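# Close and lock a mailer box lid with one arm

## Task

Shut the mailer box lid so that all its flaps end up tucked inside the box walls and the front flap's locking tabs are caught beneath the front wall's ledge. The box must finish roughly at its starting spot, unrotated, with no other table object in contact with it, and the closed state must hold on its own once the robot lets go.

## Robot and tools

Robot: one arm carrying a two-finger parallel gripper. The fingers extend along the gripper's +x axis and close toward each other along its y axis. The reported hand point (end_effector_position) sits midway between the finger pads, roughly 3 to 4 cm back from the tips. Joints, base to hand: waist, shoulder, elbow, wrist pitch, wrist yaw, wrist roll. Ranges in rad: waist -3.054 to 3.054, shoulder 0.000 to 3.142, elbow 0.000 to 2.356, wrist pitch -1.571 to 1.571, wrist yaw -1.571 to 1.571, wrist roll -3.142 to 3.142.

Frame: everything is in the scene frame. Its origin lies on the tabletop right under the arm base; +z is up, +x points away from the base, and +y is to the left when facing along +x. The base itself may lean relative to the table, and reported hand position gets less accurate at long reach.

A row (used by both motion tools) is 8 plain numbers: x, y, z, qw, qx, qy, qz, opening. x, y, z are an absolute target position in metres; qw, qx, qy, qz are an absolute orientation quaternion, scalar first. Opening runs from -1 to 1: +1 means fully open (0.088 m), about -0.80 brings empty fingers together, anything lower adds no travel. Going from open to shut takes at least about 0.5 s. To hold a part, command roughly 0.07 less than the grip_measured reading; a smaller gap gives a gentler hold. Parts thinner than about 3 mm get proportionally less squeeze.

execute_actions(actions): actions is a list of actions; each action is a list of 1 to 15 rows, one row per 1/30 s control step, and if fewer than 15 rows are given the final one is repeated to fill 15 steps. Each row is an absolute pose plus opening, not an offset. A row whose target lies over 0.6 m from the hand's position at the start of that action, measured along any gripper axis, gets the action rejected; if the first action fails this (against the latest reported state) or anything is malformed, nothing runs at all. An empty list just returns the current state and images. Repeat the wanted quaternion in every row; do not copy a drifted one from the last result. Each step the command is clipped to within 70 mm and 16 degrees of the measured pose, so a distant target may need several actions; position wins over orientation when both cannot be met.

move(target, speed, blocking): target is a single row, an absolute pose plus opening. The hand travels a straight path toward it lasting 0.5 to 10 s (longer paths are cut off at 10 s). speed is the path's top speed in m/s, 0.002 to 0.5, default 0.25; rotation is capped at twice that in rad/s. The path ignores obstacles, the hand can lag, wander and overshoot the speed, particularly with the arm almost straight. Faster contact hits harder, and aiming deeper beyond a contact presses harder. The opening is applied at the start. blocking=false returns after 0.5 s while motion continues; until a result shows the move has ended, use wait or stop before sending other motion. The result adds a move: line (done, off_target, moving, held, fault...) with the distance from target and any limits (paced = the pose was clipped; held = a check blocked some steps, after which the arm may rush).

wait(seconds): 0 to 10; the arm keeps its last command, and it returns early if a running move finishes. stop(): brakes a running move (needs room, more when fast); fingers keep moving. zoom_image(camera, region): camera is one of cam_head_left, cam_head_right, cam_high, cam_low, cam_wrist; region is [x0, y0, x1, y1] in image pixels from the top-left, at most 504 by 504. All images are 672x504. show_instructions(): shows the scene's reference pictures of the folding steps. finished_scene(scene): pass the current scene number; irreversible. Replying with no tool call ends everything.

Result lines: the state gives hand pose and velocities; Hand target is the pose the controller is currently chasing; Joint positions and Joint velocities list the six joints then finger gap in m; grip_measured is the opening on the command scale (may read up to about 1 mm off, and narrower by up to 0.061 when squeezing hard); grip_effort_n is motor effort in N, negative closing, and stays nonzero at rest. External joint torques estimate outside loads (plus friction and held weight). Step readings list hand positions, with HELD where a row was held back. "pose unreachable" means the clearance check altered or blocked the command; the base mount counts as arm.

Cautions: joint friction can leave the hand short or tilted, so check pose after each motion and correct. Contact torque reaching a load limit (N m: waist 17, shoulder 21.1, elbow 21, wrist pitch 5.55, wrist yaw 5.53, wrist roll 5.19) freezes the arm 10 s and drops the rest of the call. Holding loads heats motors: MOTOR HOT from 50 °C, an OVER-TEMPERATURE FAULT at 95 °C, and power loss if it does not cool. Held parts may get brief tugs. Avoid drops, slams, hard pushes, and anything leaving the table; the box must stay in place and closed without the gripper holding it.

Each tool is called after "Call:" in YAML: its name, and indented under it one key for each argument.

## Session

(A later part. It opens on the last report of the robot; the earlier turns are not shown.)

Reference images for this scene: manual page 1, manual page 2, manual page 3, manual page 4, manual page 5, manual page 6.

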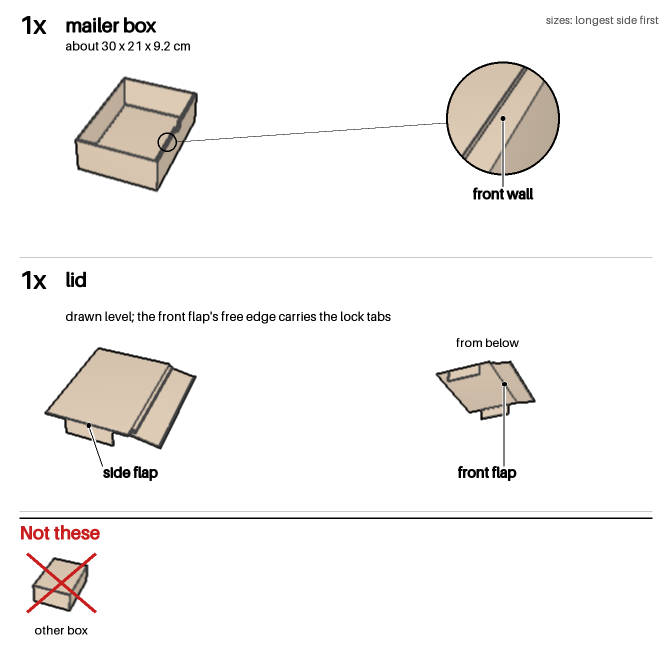

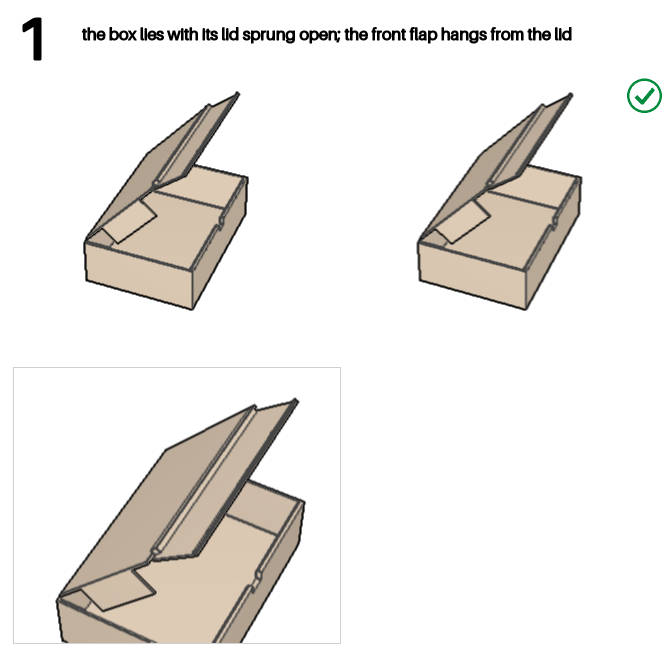

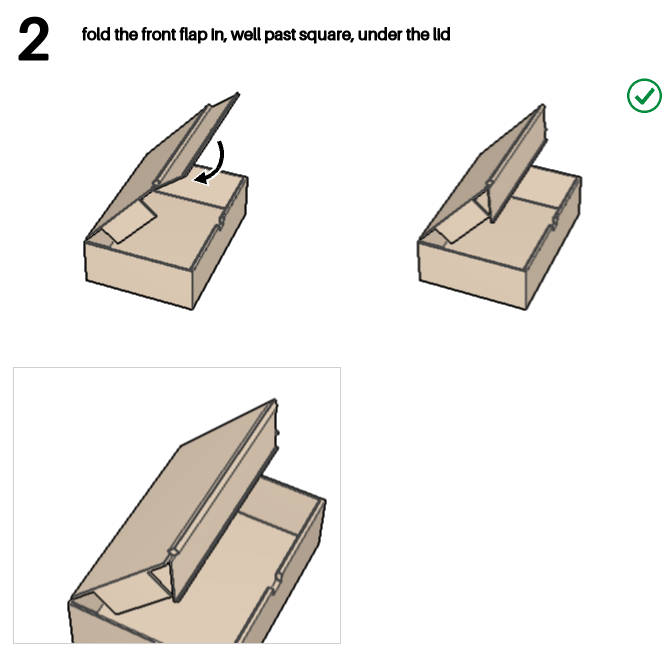

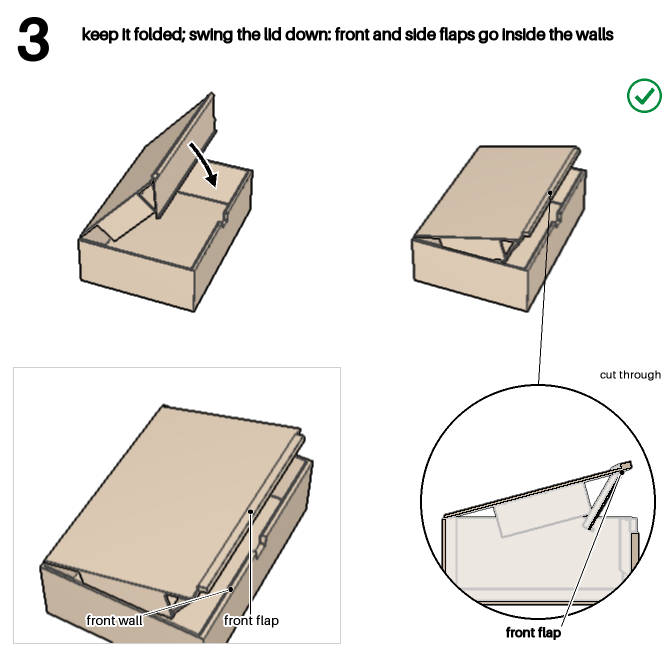

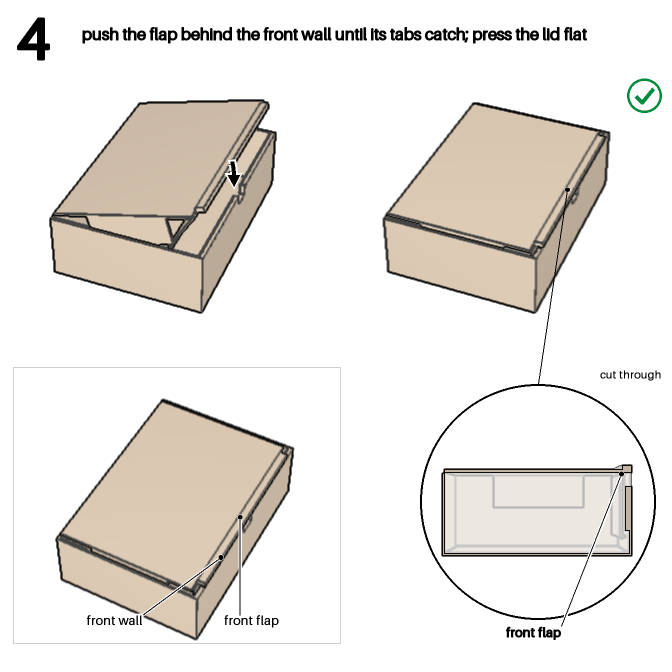

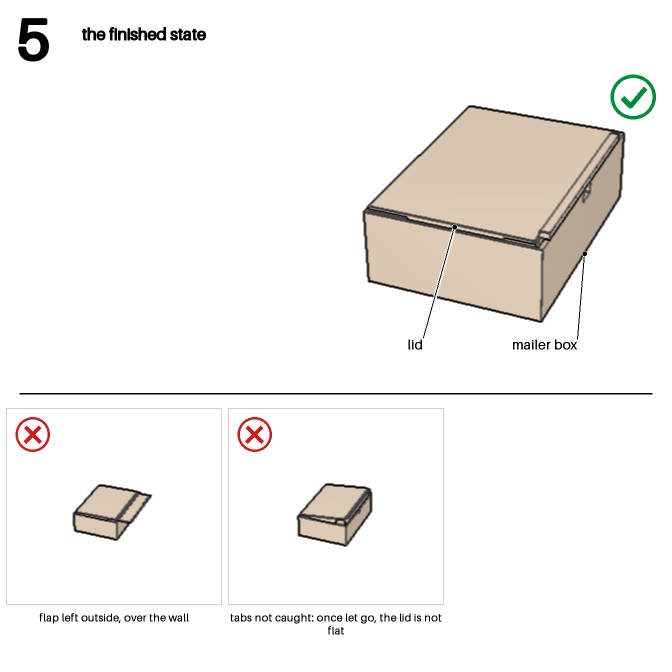

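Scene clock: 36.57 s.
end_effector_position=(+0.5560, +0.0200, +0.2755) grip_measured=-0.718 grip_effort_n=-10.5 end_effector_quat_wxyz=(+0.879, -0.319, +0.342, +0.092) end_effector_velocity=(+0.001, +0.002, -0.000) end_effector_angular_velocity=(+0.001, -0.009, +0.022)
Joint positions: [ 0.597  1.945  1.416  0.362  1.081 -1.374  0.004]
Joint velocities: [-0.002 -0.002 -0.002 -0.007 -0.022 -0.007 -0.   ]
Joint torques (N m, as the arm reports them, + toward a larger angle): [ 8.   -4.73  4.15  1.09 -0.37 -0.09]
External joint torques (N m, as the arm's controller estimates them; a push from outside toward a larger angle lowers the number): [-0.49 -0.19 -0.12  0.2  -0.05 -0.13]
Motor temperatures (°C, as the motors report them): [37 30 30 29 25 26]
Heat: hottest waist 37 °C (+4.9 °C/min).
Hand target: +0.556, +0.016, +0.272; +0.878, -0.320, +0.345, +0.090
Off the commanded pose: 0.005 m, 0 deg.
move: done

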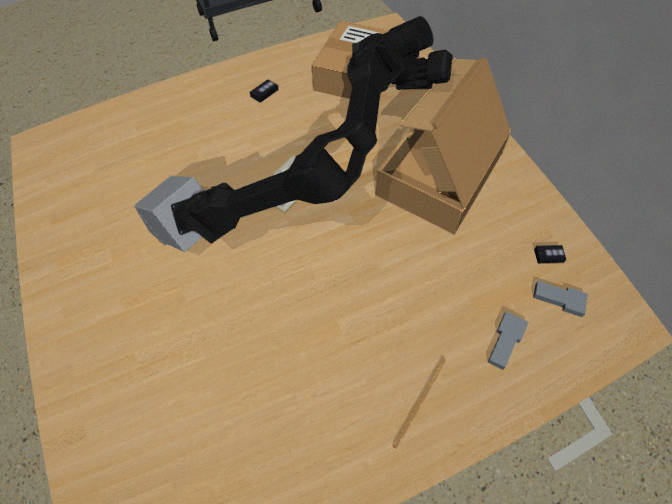

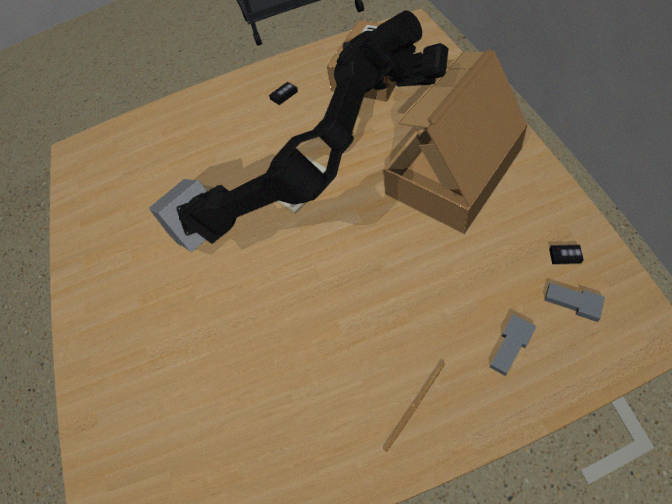

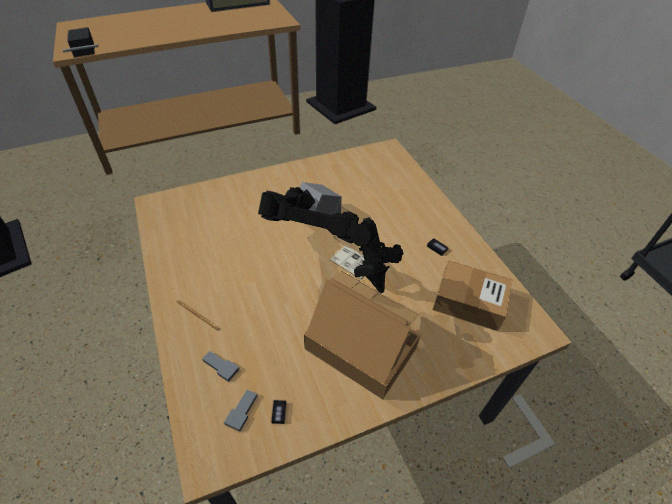

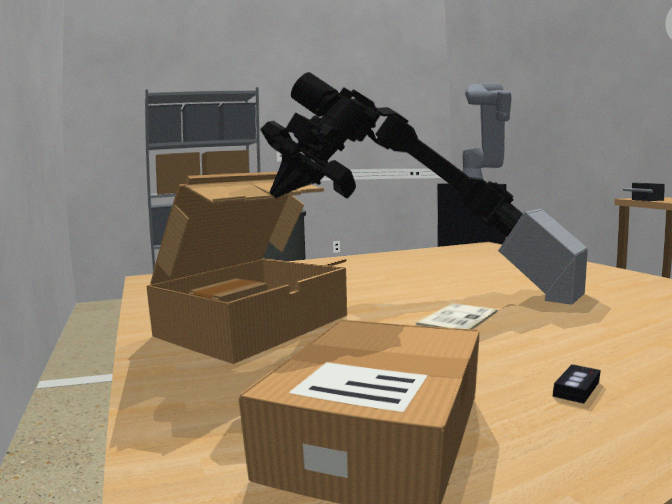

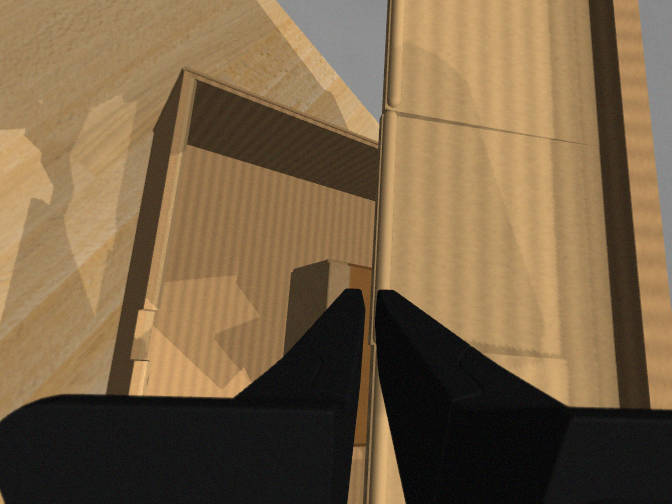

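Call:
move:
  target: [0.558,0.011,0.272,0.847,0.395,0.308,-0.18,-0.72]

Call:
move:
  target: [0.565,-0.003,0.272,0.878,-0.32,0.345,0.09,-0.85]

Scene clock: 44.00 s.
end_effector_position=(+0.5572, +0.0158, +0.2746) grip_measured=-0.718 grip_effort_n=-10.5 end_effector_quat_wxyz=(+0.849, +0.392, +0.308, -0.176) end_effector_velocity=(-0.001, +0.002, -0.002) end_effector_angular_velocity=(+0.009, +0.005, +0.006)
Joint positions: [0.59  1.936 1.416 0.357 1.073 0.185 0.004]
Joint velocities: [-0.002 -0.002 -0.002 -0.022 -0.007  0.022 -0.   ]
Joint torques (N m, as the arm reports them, + toward a larger angle): [ 7.86 -4.72  4.8   0.66 -0.38  0.11]
External joint torques (N m, as the arm's controller estimates them; a push from outside toward a larger angle lowers the number): [-0.58 -0.22  0.57 -0.2  -0.1   0.13]
Motor temperatures (°C, as the motors report them): [39 30 30 29 25 26]
Heat: hottest waist 39 °C (+6.8 °C/min).
Hand target: +0.558, +0.011, +0.272; +0.847, +0.395, +0.308, -0.180
Off the commanded pose: 0.005 m, 1 deg.
move: done

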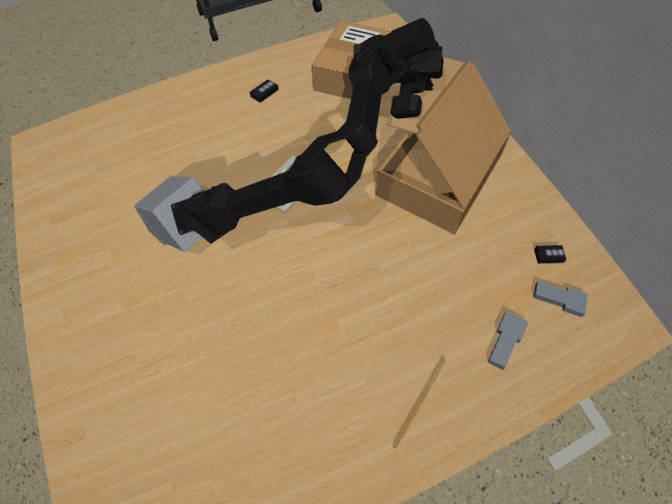

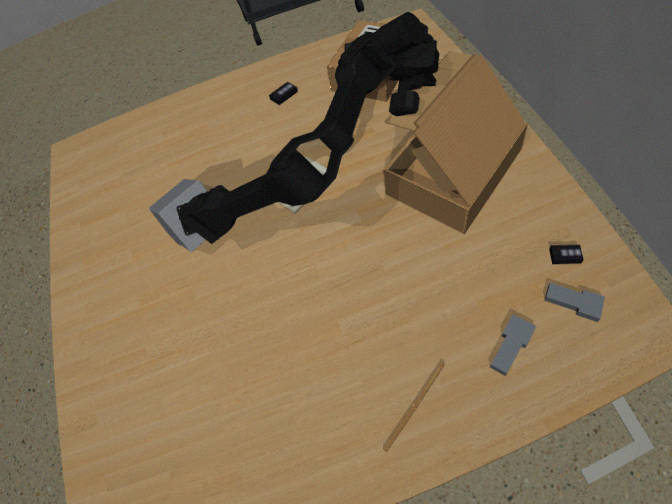

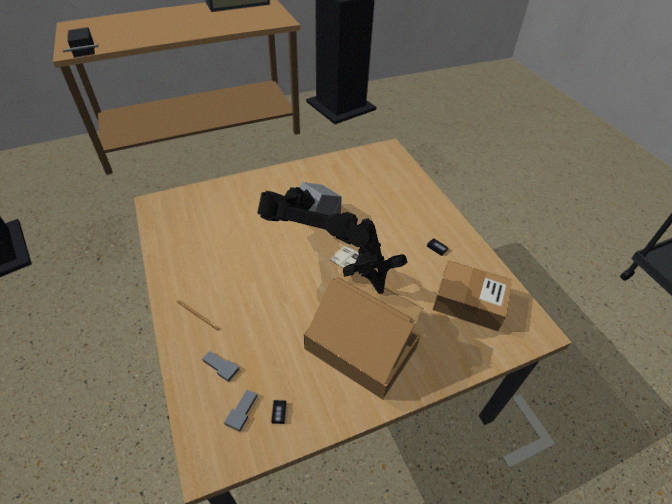

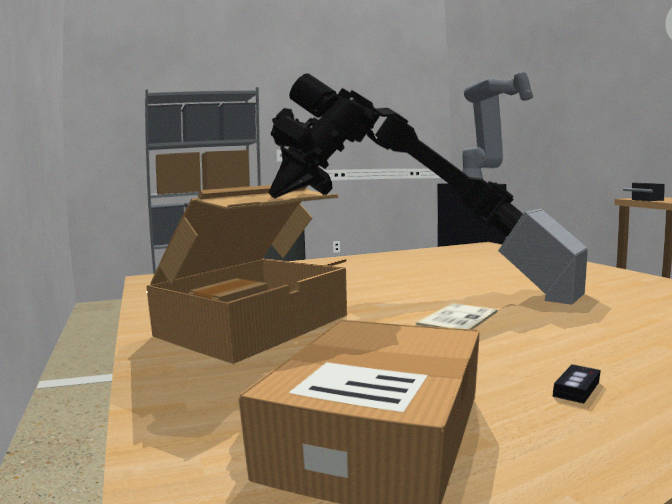

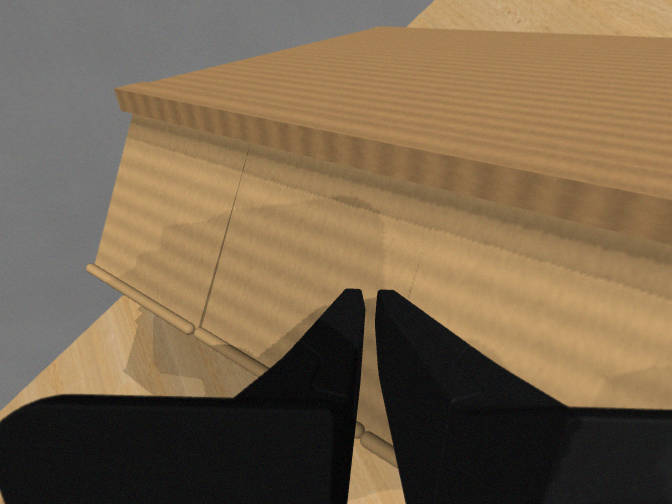

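Scene clock: 47.60 s.
end_effector_position=(+0.5627, +0.0025, +0.2724) grip_measured=-0.800 grip_effort_n=-83.5 end_effector_quat_wxyz=(+0.877, -0.321, +0.345, +0.094) end_effector_velocity=(+0.001, +0.002, +0.003) end_effector_angular_velocity=(-0.002, -0.018, +0.023)
Joint positions: [ 0.568  1.917  1.437  0.312  1.056 -1.381  0.   ]
Joint velocities: [ 0.002 -0.002 -0.002  0.007 -0.022 -0.022  0.   ]
Joint torques (N m, as the arm reports them, + toward a larger angle): [ 8.   -4.49  5.51  1.09 -0.49 -0.08]
External joint torques (N m, as the arm's controller estimates them; a push from outside toward a larger angle lowers the number): [-0.52  0.01  1.3   0.2  -0.16 -0.12]
Motor temperatures (°C, as the motors report them): [39 31 30 29 25 26]
Heat: hottest waist 39 °C (+6.3 °C/min).
Hand target: +0.565, -0.003, +0.272; +0.878, -0.320, +0.345, +0.090
Off the commanded pose: 0.006 m, 0 deg.
move: done

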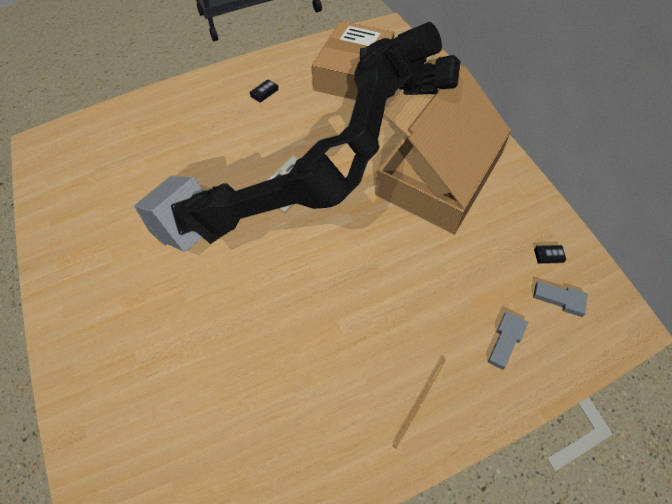

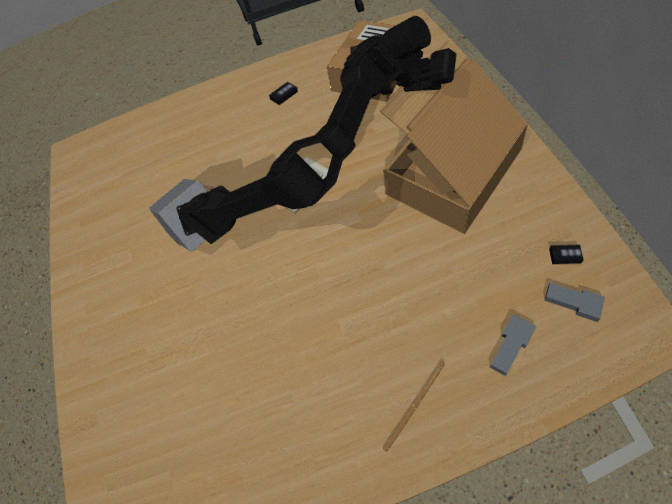

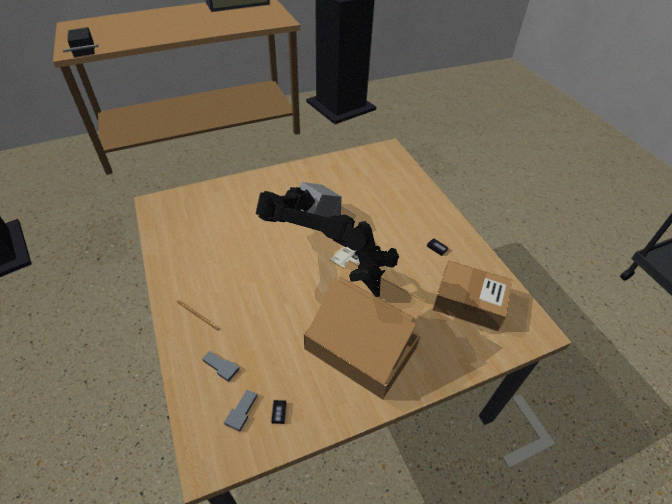

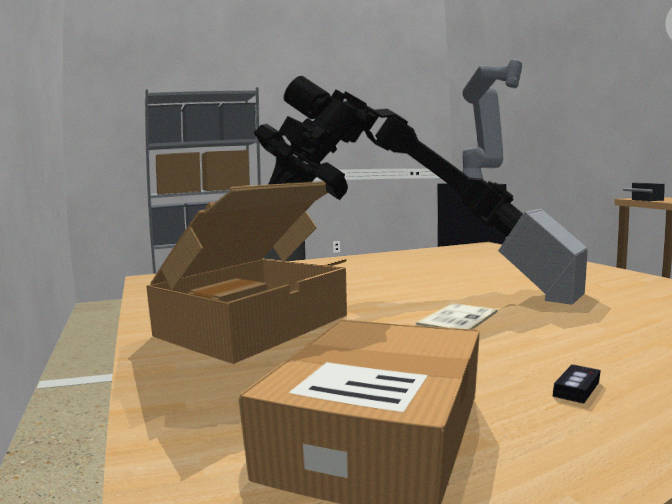

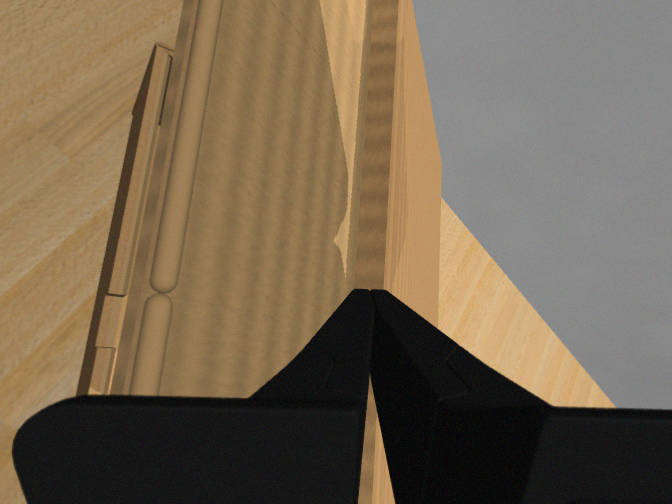

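Call:
move:
  target: [0.565,-0.002,0.365,0.878,-0.32,0.345,0.09,-0.85]
  speed: 0.1

Call:
move:
  target: [0.565,-0.002,0.350,0.878,-0.32,0.345,0.09,1]
  speed: 0.02

Scene clock: 54.83 s.
end_effector_position=(+0.5646, -0.0039, +0.3660) grip_measured=-0.800 grip_effort_n=-83.5 end_effector_quat_wxyz=(+0.880, -0.319, +0.341, +0.090) end_effector_velocity=(+0.001, +0.007, -0.003) end_effector_angular_velocity=(-0.017, +0.018, +0.039)
Joint positions: [ 0.73   1.966  1.746  0.011  1.211 -1.324  0.   ]
Joint velocities: [-0.002  0.022  0.037 -0.081 -0.007  0.022  0.   ]
Joint torques (N m, as the arm reports them, + toward a larger angle): [ 8.68 -2.4   5.76  0.72 -0.09  0.18]
External joint torques (N m, as the arm's controller estimates them; a push from outside toward a larger angle lowers the number): [ 0.34  1.24  1.74 -0.14  0.2   0.15]
Motor temperatures (°C, as the motors report them): [40 31 30 29 25 26]
Heat: hottest waist 40 °C (+6.6 °C/min).
Hand target: +0.565, -0.002, +0.365; +0.878, -0.320, +0.345, +0.090
Off the commanded pose: 0.002 m, 0 deg.
move: done

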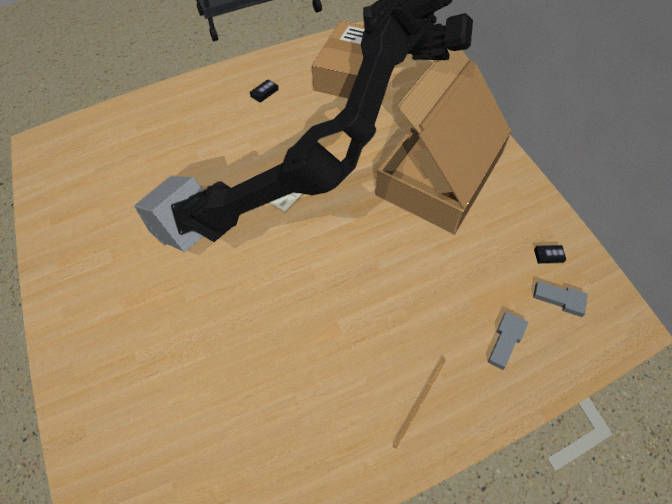

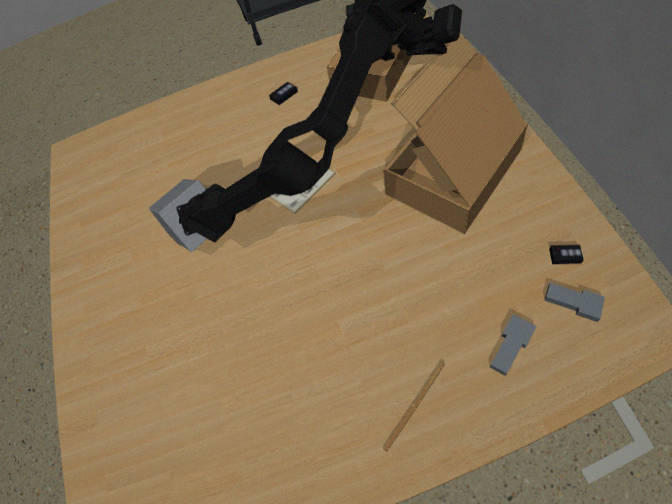

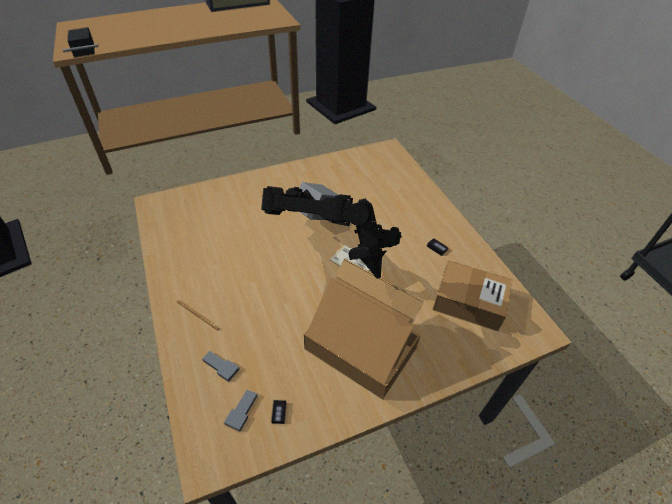

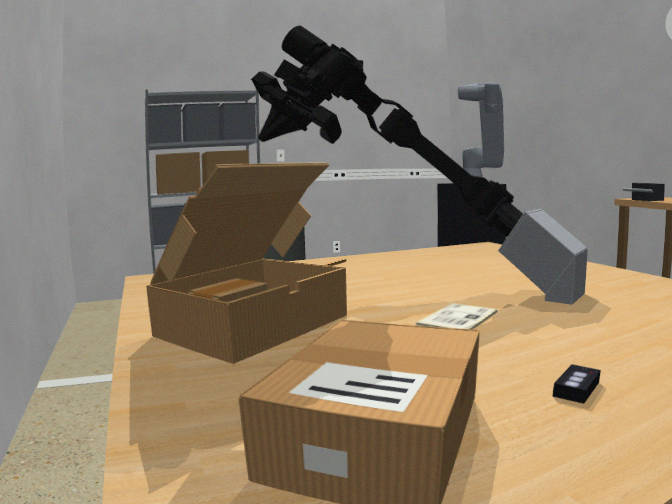

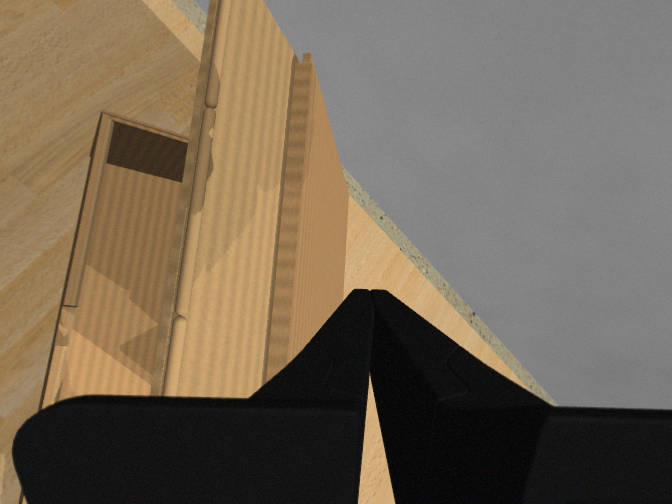

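Scene clock: 55.93 s.
end_effector_position=(+0.5651, -0.0003, +0.3525) grip_measured=+0.996 grip_effort_n=17.9 end_effector_quat_wxyz=(+0.878, -0.319, +0.345, +0.090) end_effector_velocity=(+0.001, -0.003, -0.002) end_effector_angular_velocity=(-0.000, -0.001, -0.000)
Joint positions: [ 0.71   1.964  1.705  0.049  1.197 -1.324  0.088]
Joint velocities: [-0.007 -0.007 -0.007  0.007 -0.007 -0.007  0.   ]
Joint torques (N m, as the arm reports them, + toward a larger angle): [ 8.34 -3.89  3.9   1.08 -0.49 -0.07]
External joint torques (N m, as the arm's controller estimates them; a push from outside toward a larger angle lowers the number): [ 0.    0.12 -0.31  0.17 -0.21 -0.11]
Motor temperatures (°C, as the motors report them): [41 31 30 29 25 26]
Heat: hottest waist 41 °C (+7.5 °C/min).
Hand target: +0.565, -0.002, +0.350; +0.878, -0.320, +0.345, +0.090
Off the commanded pose: 0.003 m, 0 deg.
move: done

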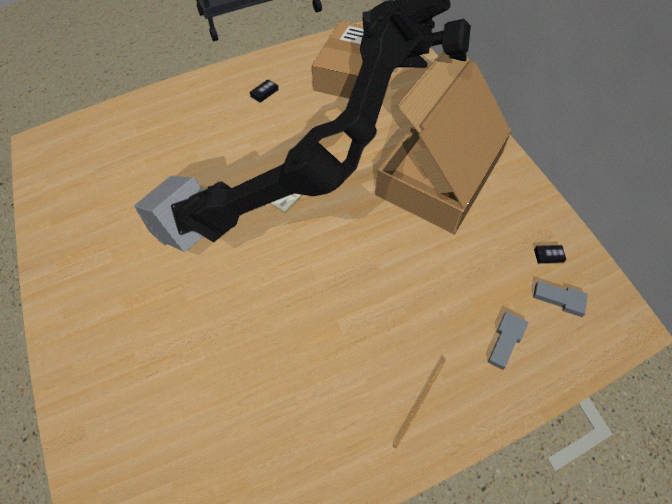

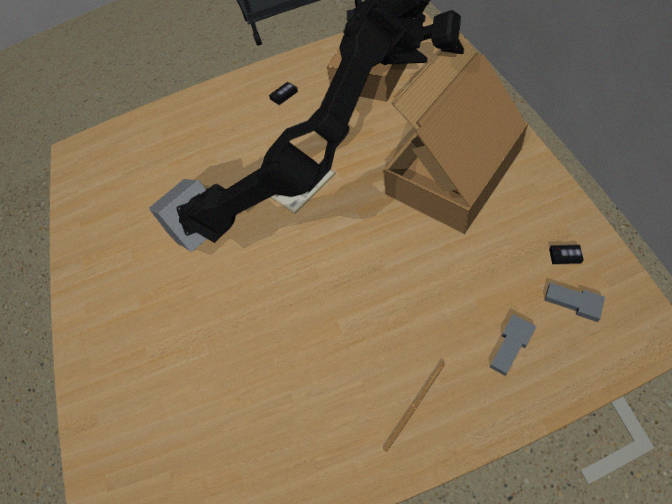

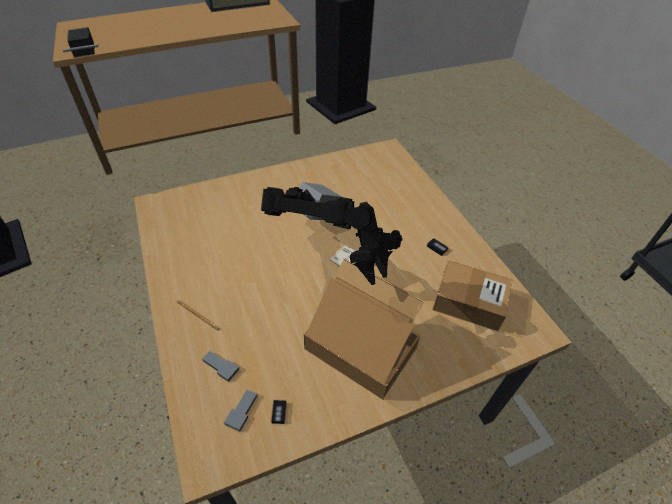

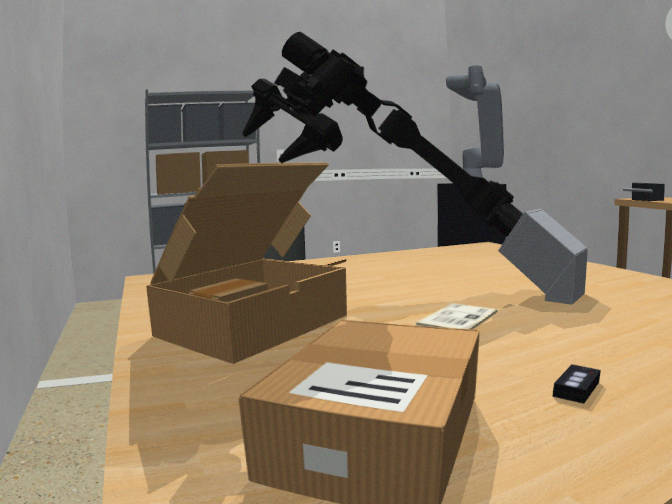

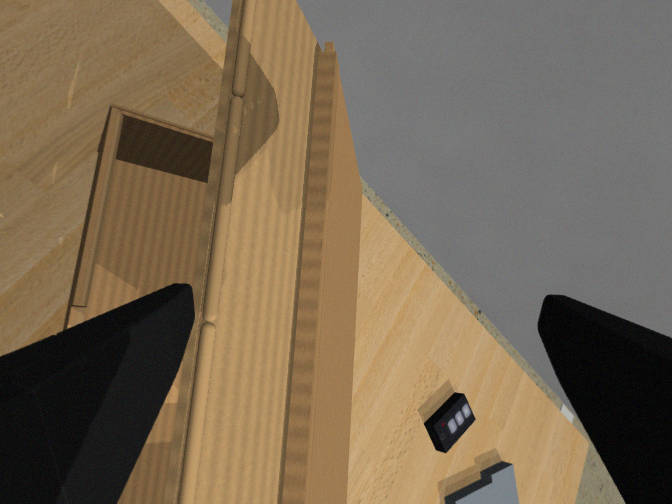

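Call:
move:
  target: [0.570,-0.015,0.334,0.878,-0.32,0.345,0.09,0.9]
  speed: 0.02

Scene clock: 61.10 s.
end_effector_position=(+0.5699, -0.0118, +0.3379) grip_measured=+0.902 grip_effort_n=-10.9 end_effector_quat_wxyz=(+0.879, -0.318, +0.342, +0.091) end_effector_velocity=(-0.000, -0.002, -0.003) end_effector_angular_velocity=(+0.003, +0.003, +0.001)
Joint positions: [ 0.668  1.934  1.665  0.08   1.151 -1.346  0.083]
Joint velocities: [-0.007 -0.007 -0.007 -0.007 -0.007  0.007 -0.   ]
Joint torques (N m, as the arm reports them, + toward a larger angle): [ 7.96 -4.1   3.85  1.08 -0.33 -0.15]
External joint torques (N m, as the arm's controller estimates them; a push from outside toward a larger angle lowers the number): [-0.41 -0.17 -0.26  0.19 -0.02 -0.19]
Motor temperatures (°C, as the motors report them): [41 31 30 30 25 26]
Heat: hottest waist 41 °C (+7.2 °C/min).
Hand target: +0.570, -0.015, +0.334; +0.878, -0.320, +0.345, +0.090
Off the commanded pose: 0.005 m, 0 deg.
move: done

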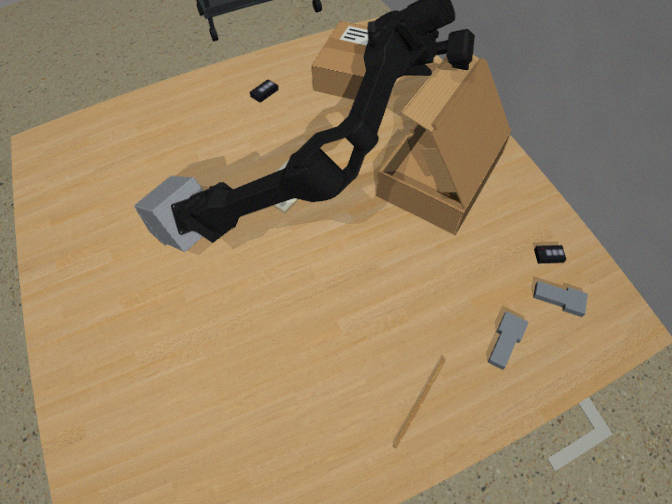

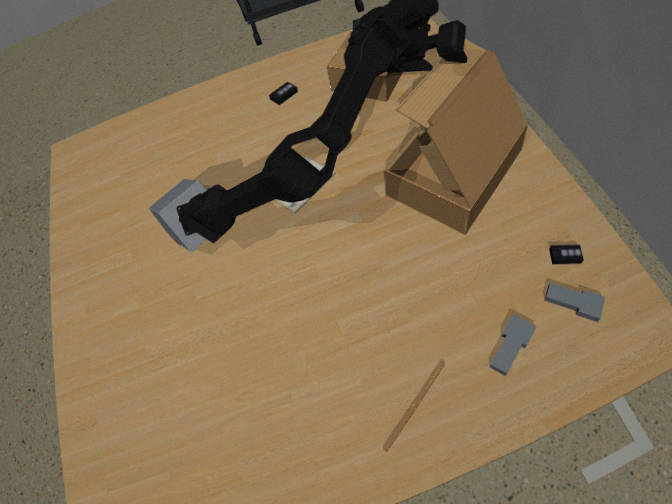

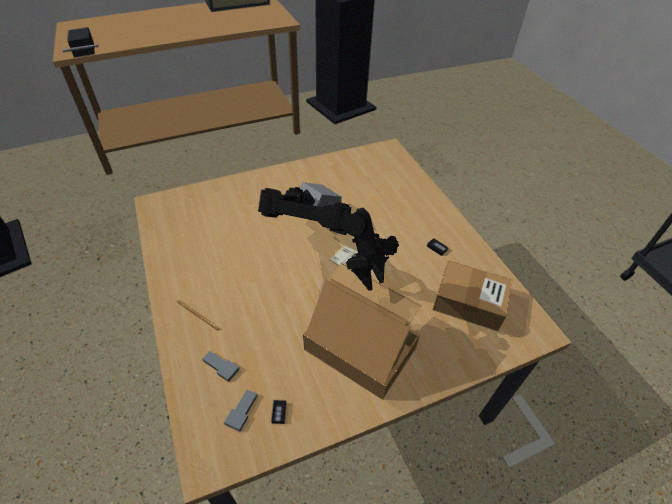

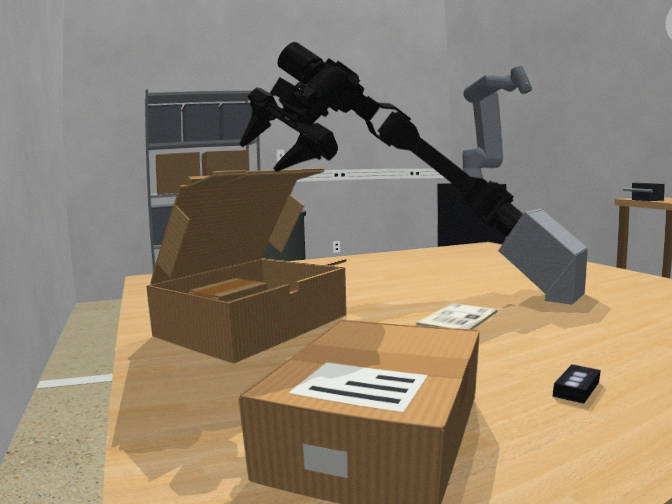

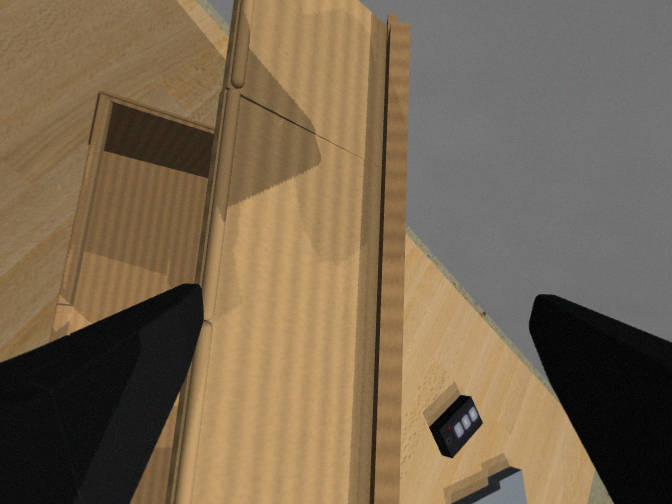

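Call:
move:
  target: [0.580,-0.036,0.308,0.878,-0.32,0.345,0.09,1]
  speed: 0.02

Scene clock: 66.17 s.
end_effector_position=(+0.5802, -0.0322, +0.3117) grip_measured=+0.996 grip_effort_n=17.9 end_effector_quat_wxyz=(+0.879, -0.318, +0.342, +0.091) end_effector_velocity=(+0.001, -0.001, +0.000) end_effector_angular_velocity=(+0.000, -0.006, +0.002)
Joint positions: [ 0.589  1.898  1.625  0.111  1.072 -1.376  0.088]
Joint velocities: [-0.002 -0.002 -0.002  0.007 -0.007 -0.007 -0.   ]
Joint torques (N m, as the arm reports them, + toward a larger angle): [ 7.82 -4.25  3.9   1.1  -0.38 -0.11]
External joint torques (N m, as the arm's controller estimates them; a push from outside toward a larger angle lowers the number): [-0.56 -0.07 -0.21  0.21 -0.05 -0.15]
Motor temperatures (°C, as the motors report them): [42 31 30 30 25 26]
Heat: hottest waist 42 °C (+9.1 °C/min).
Hand target: +0.580, -0.036, +0.308; +0.878, -0.320, +0.345, +0.090
Off the commanded pose: 0.005 m, 0 deg.
move: done

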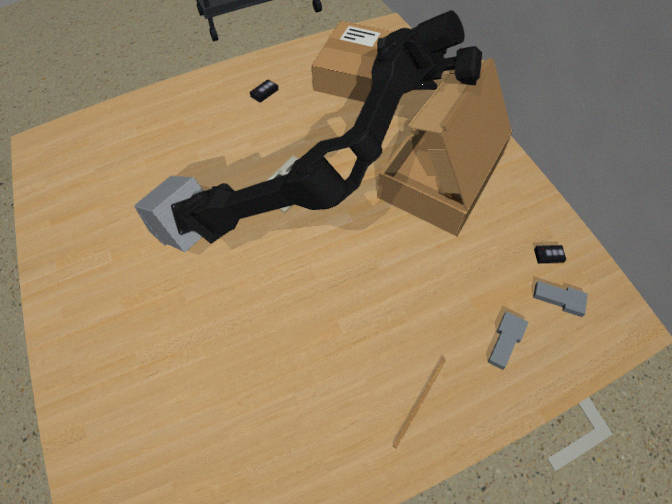

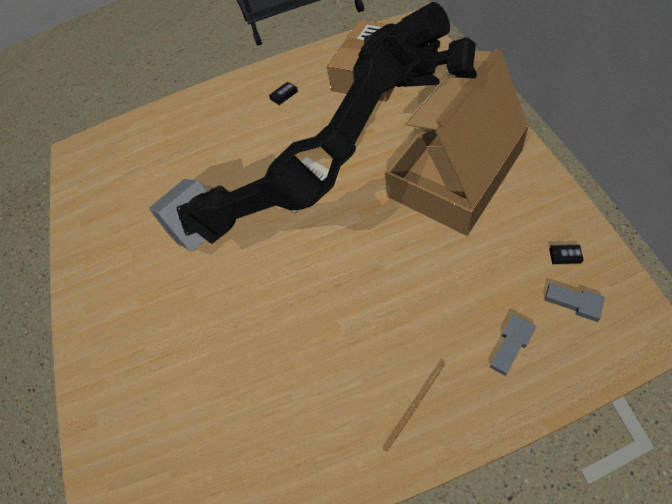

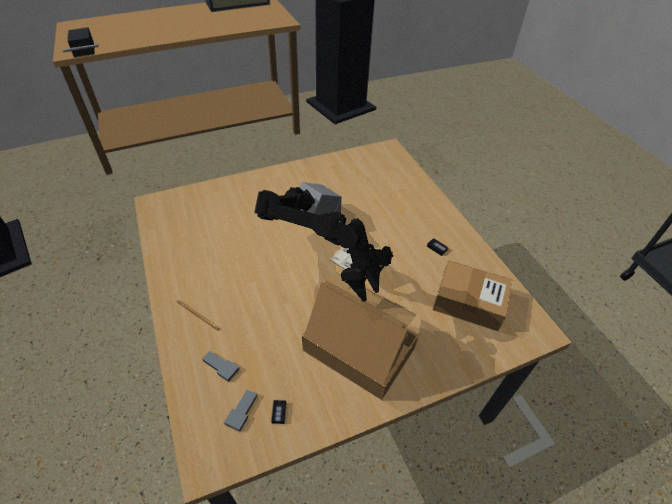

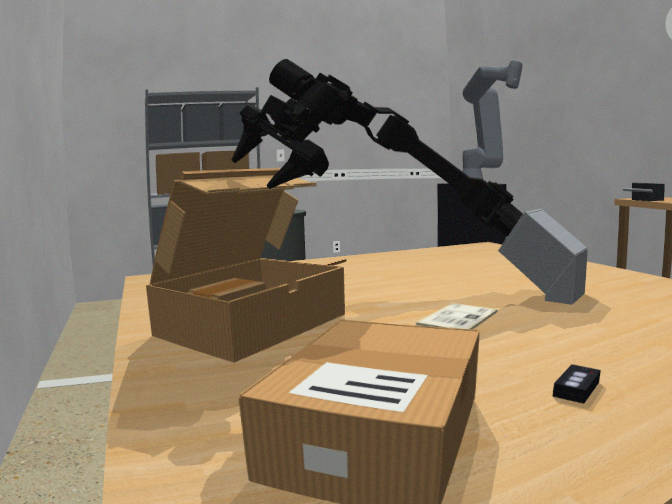

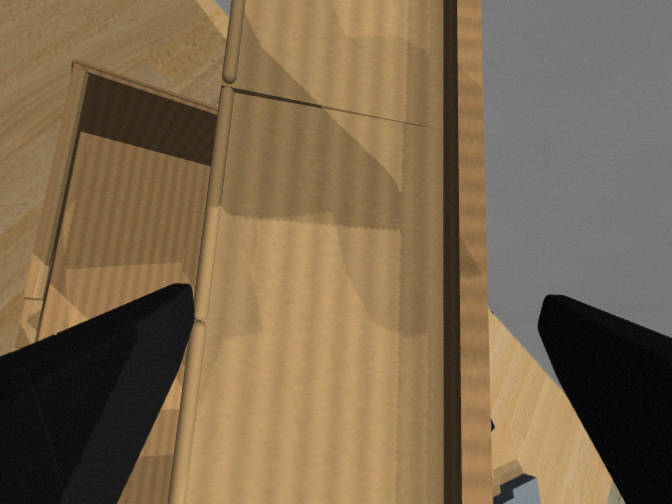

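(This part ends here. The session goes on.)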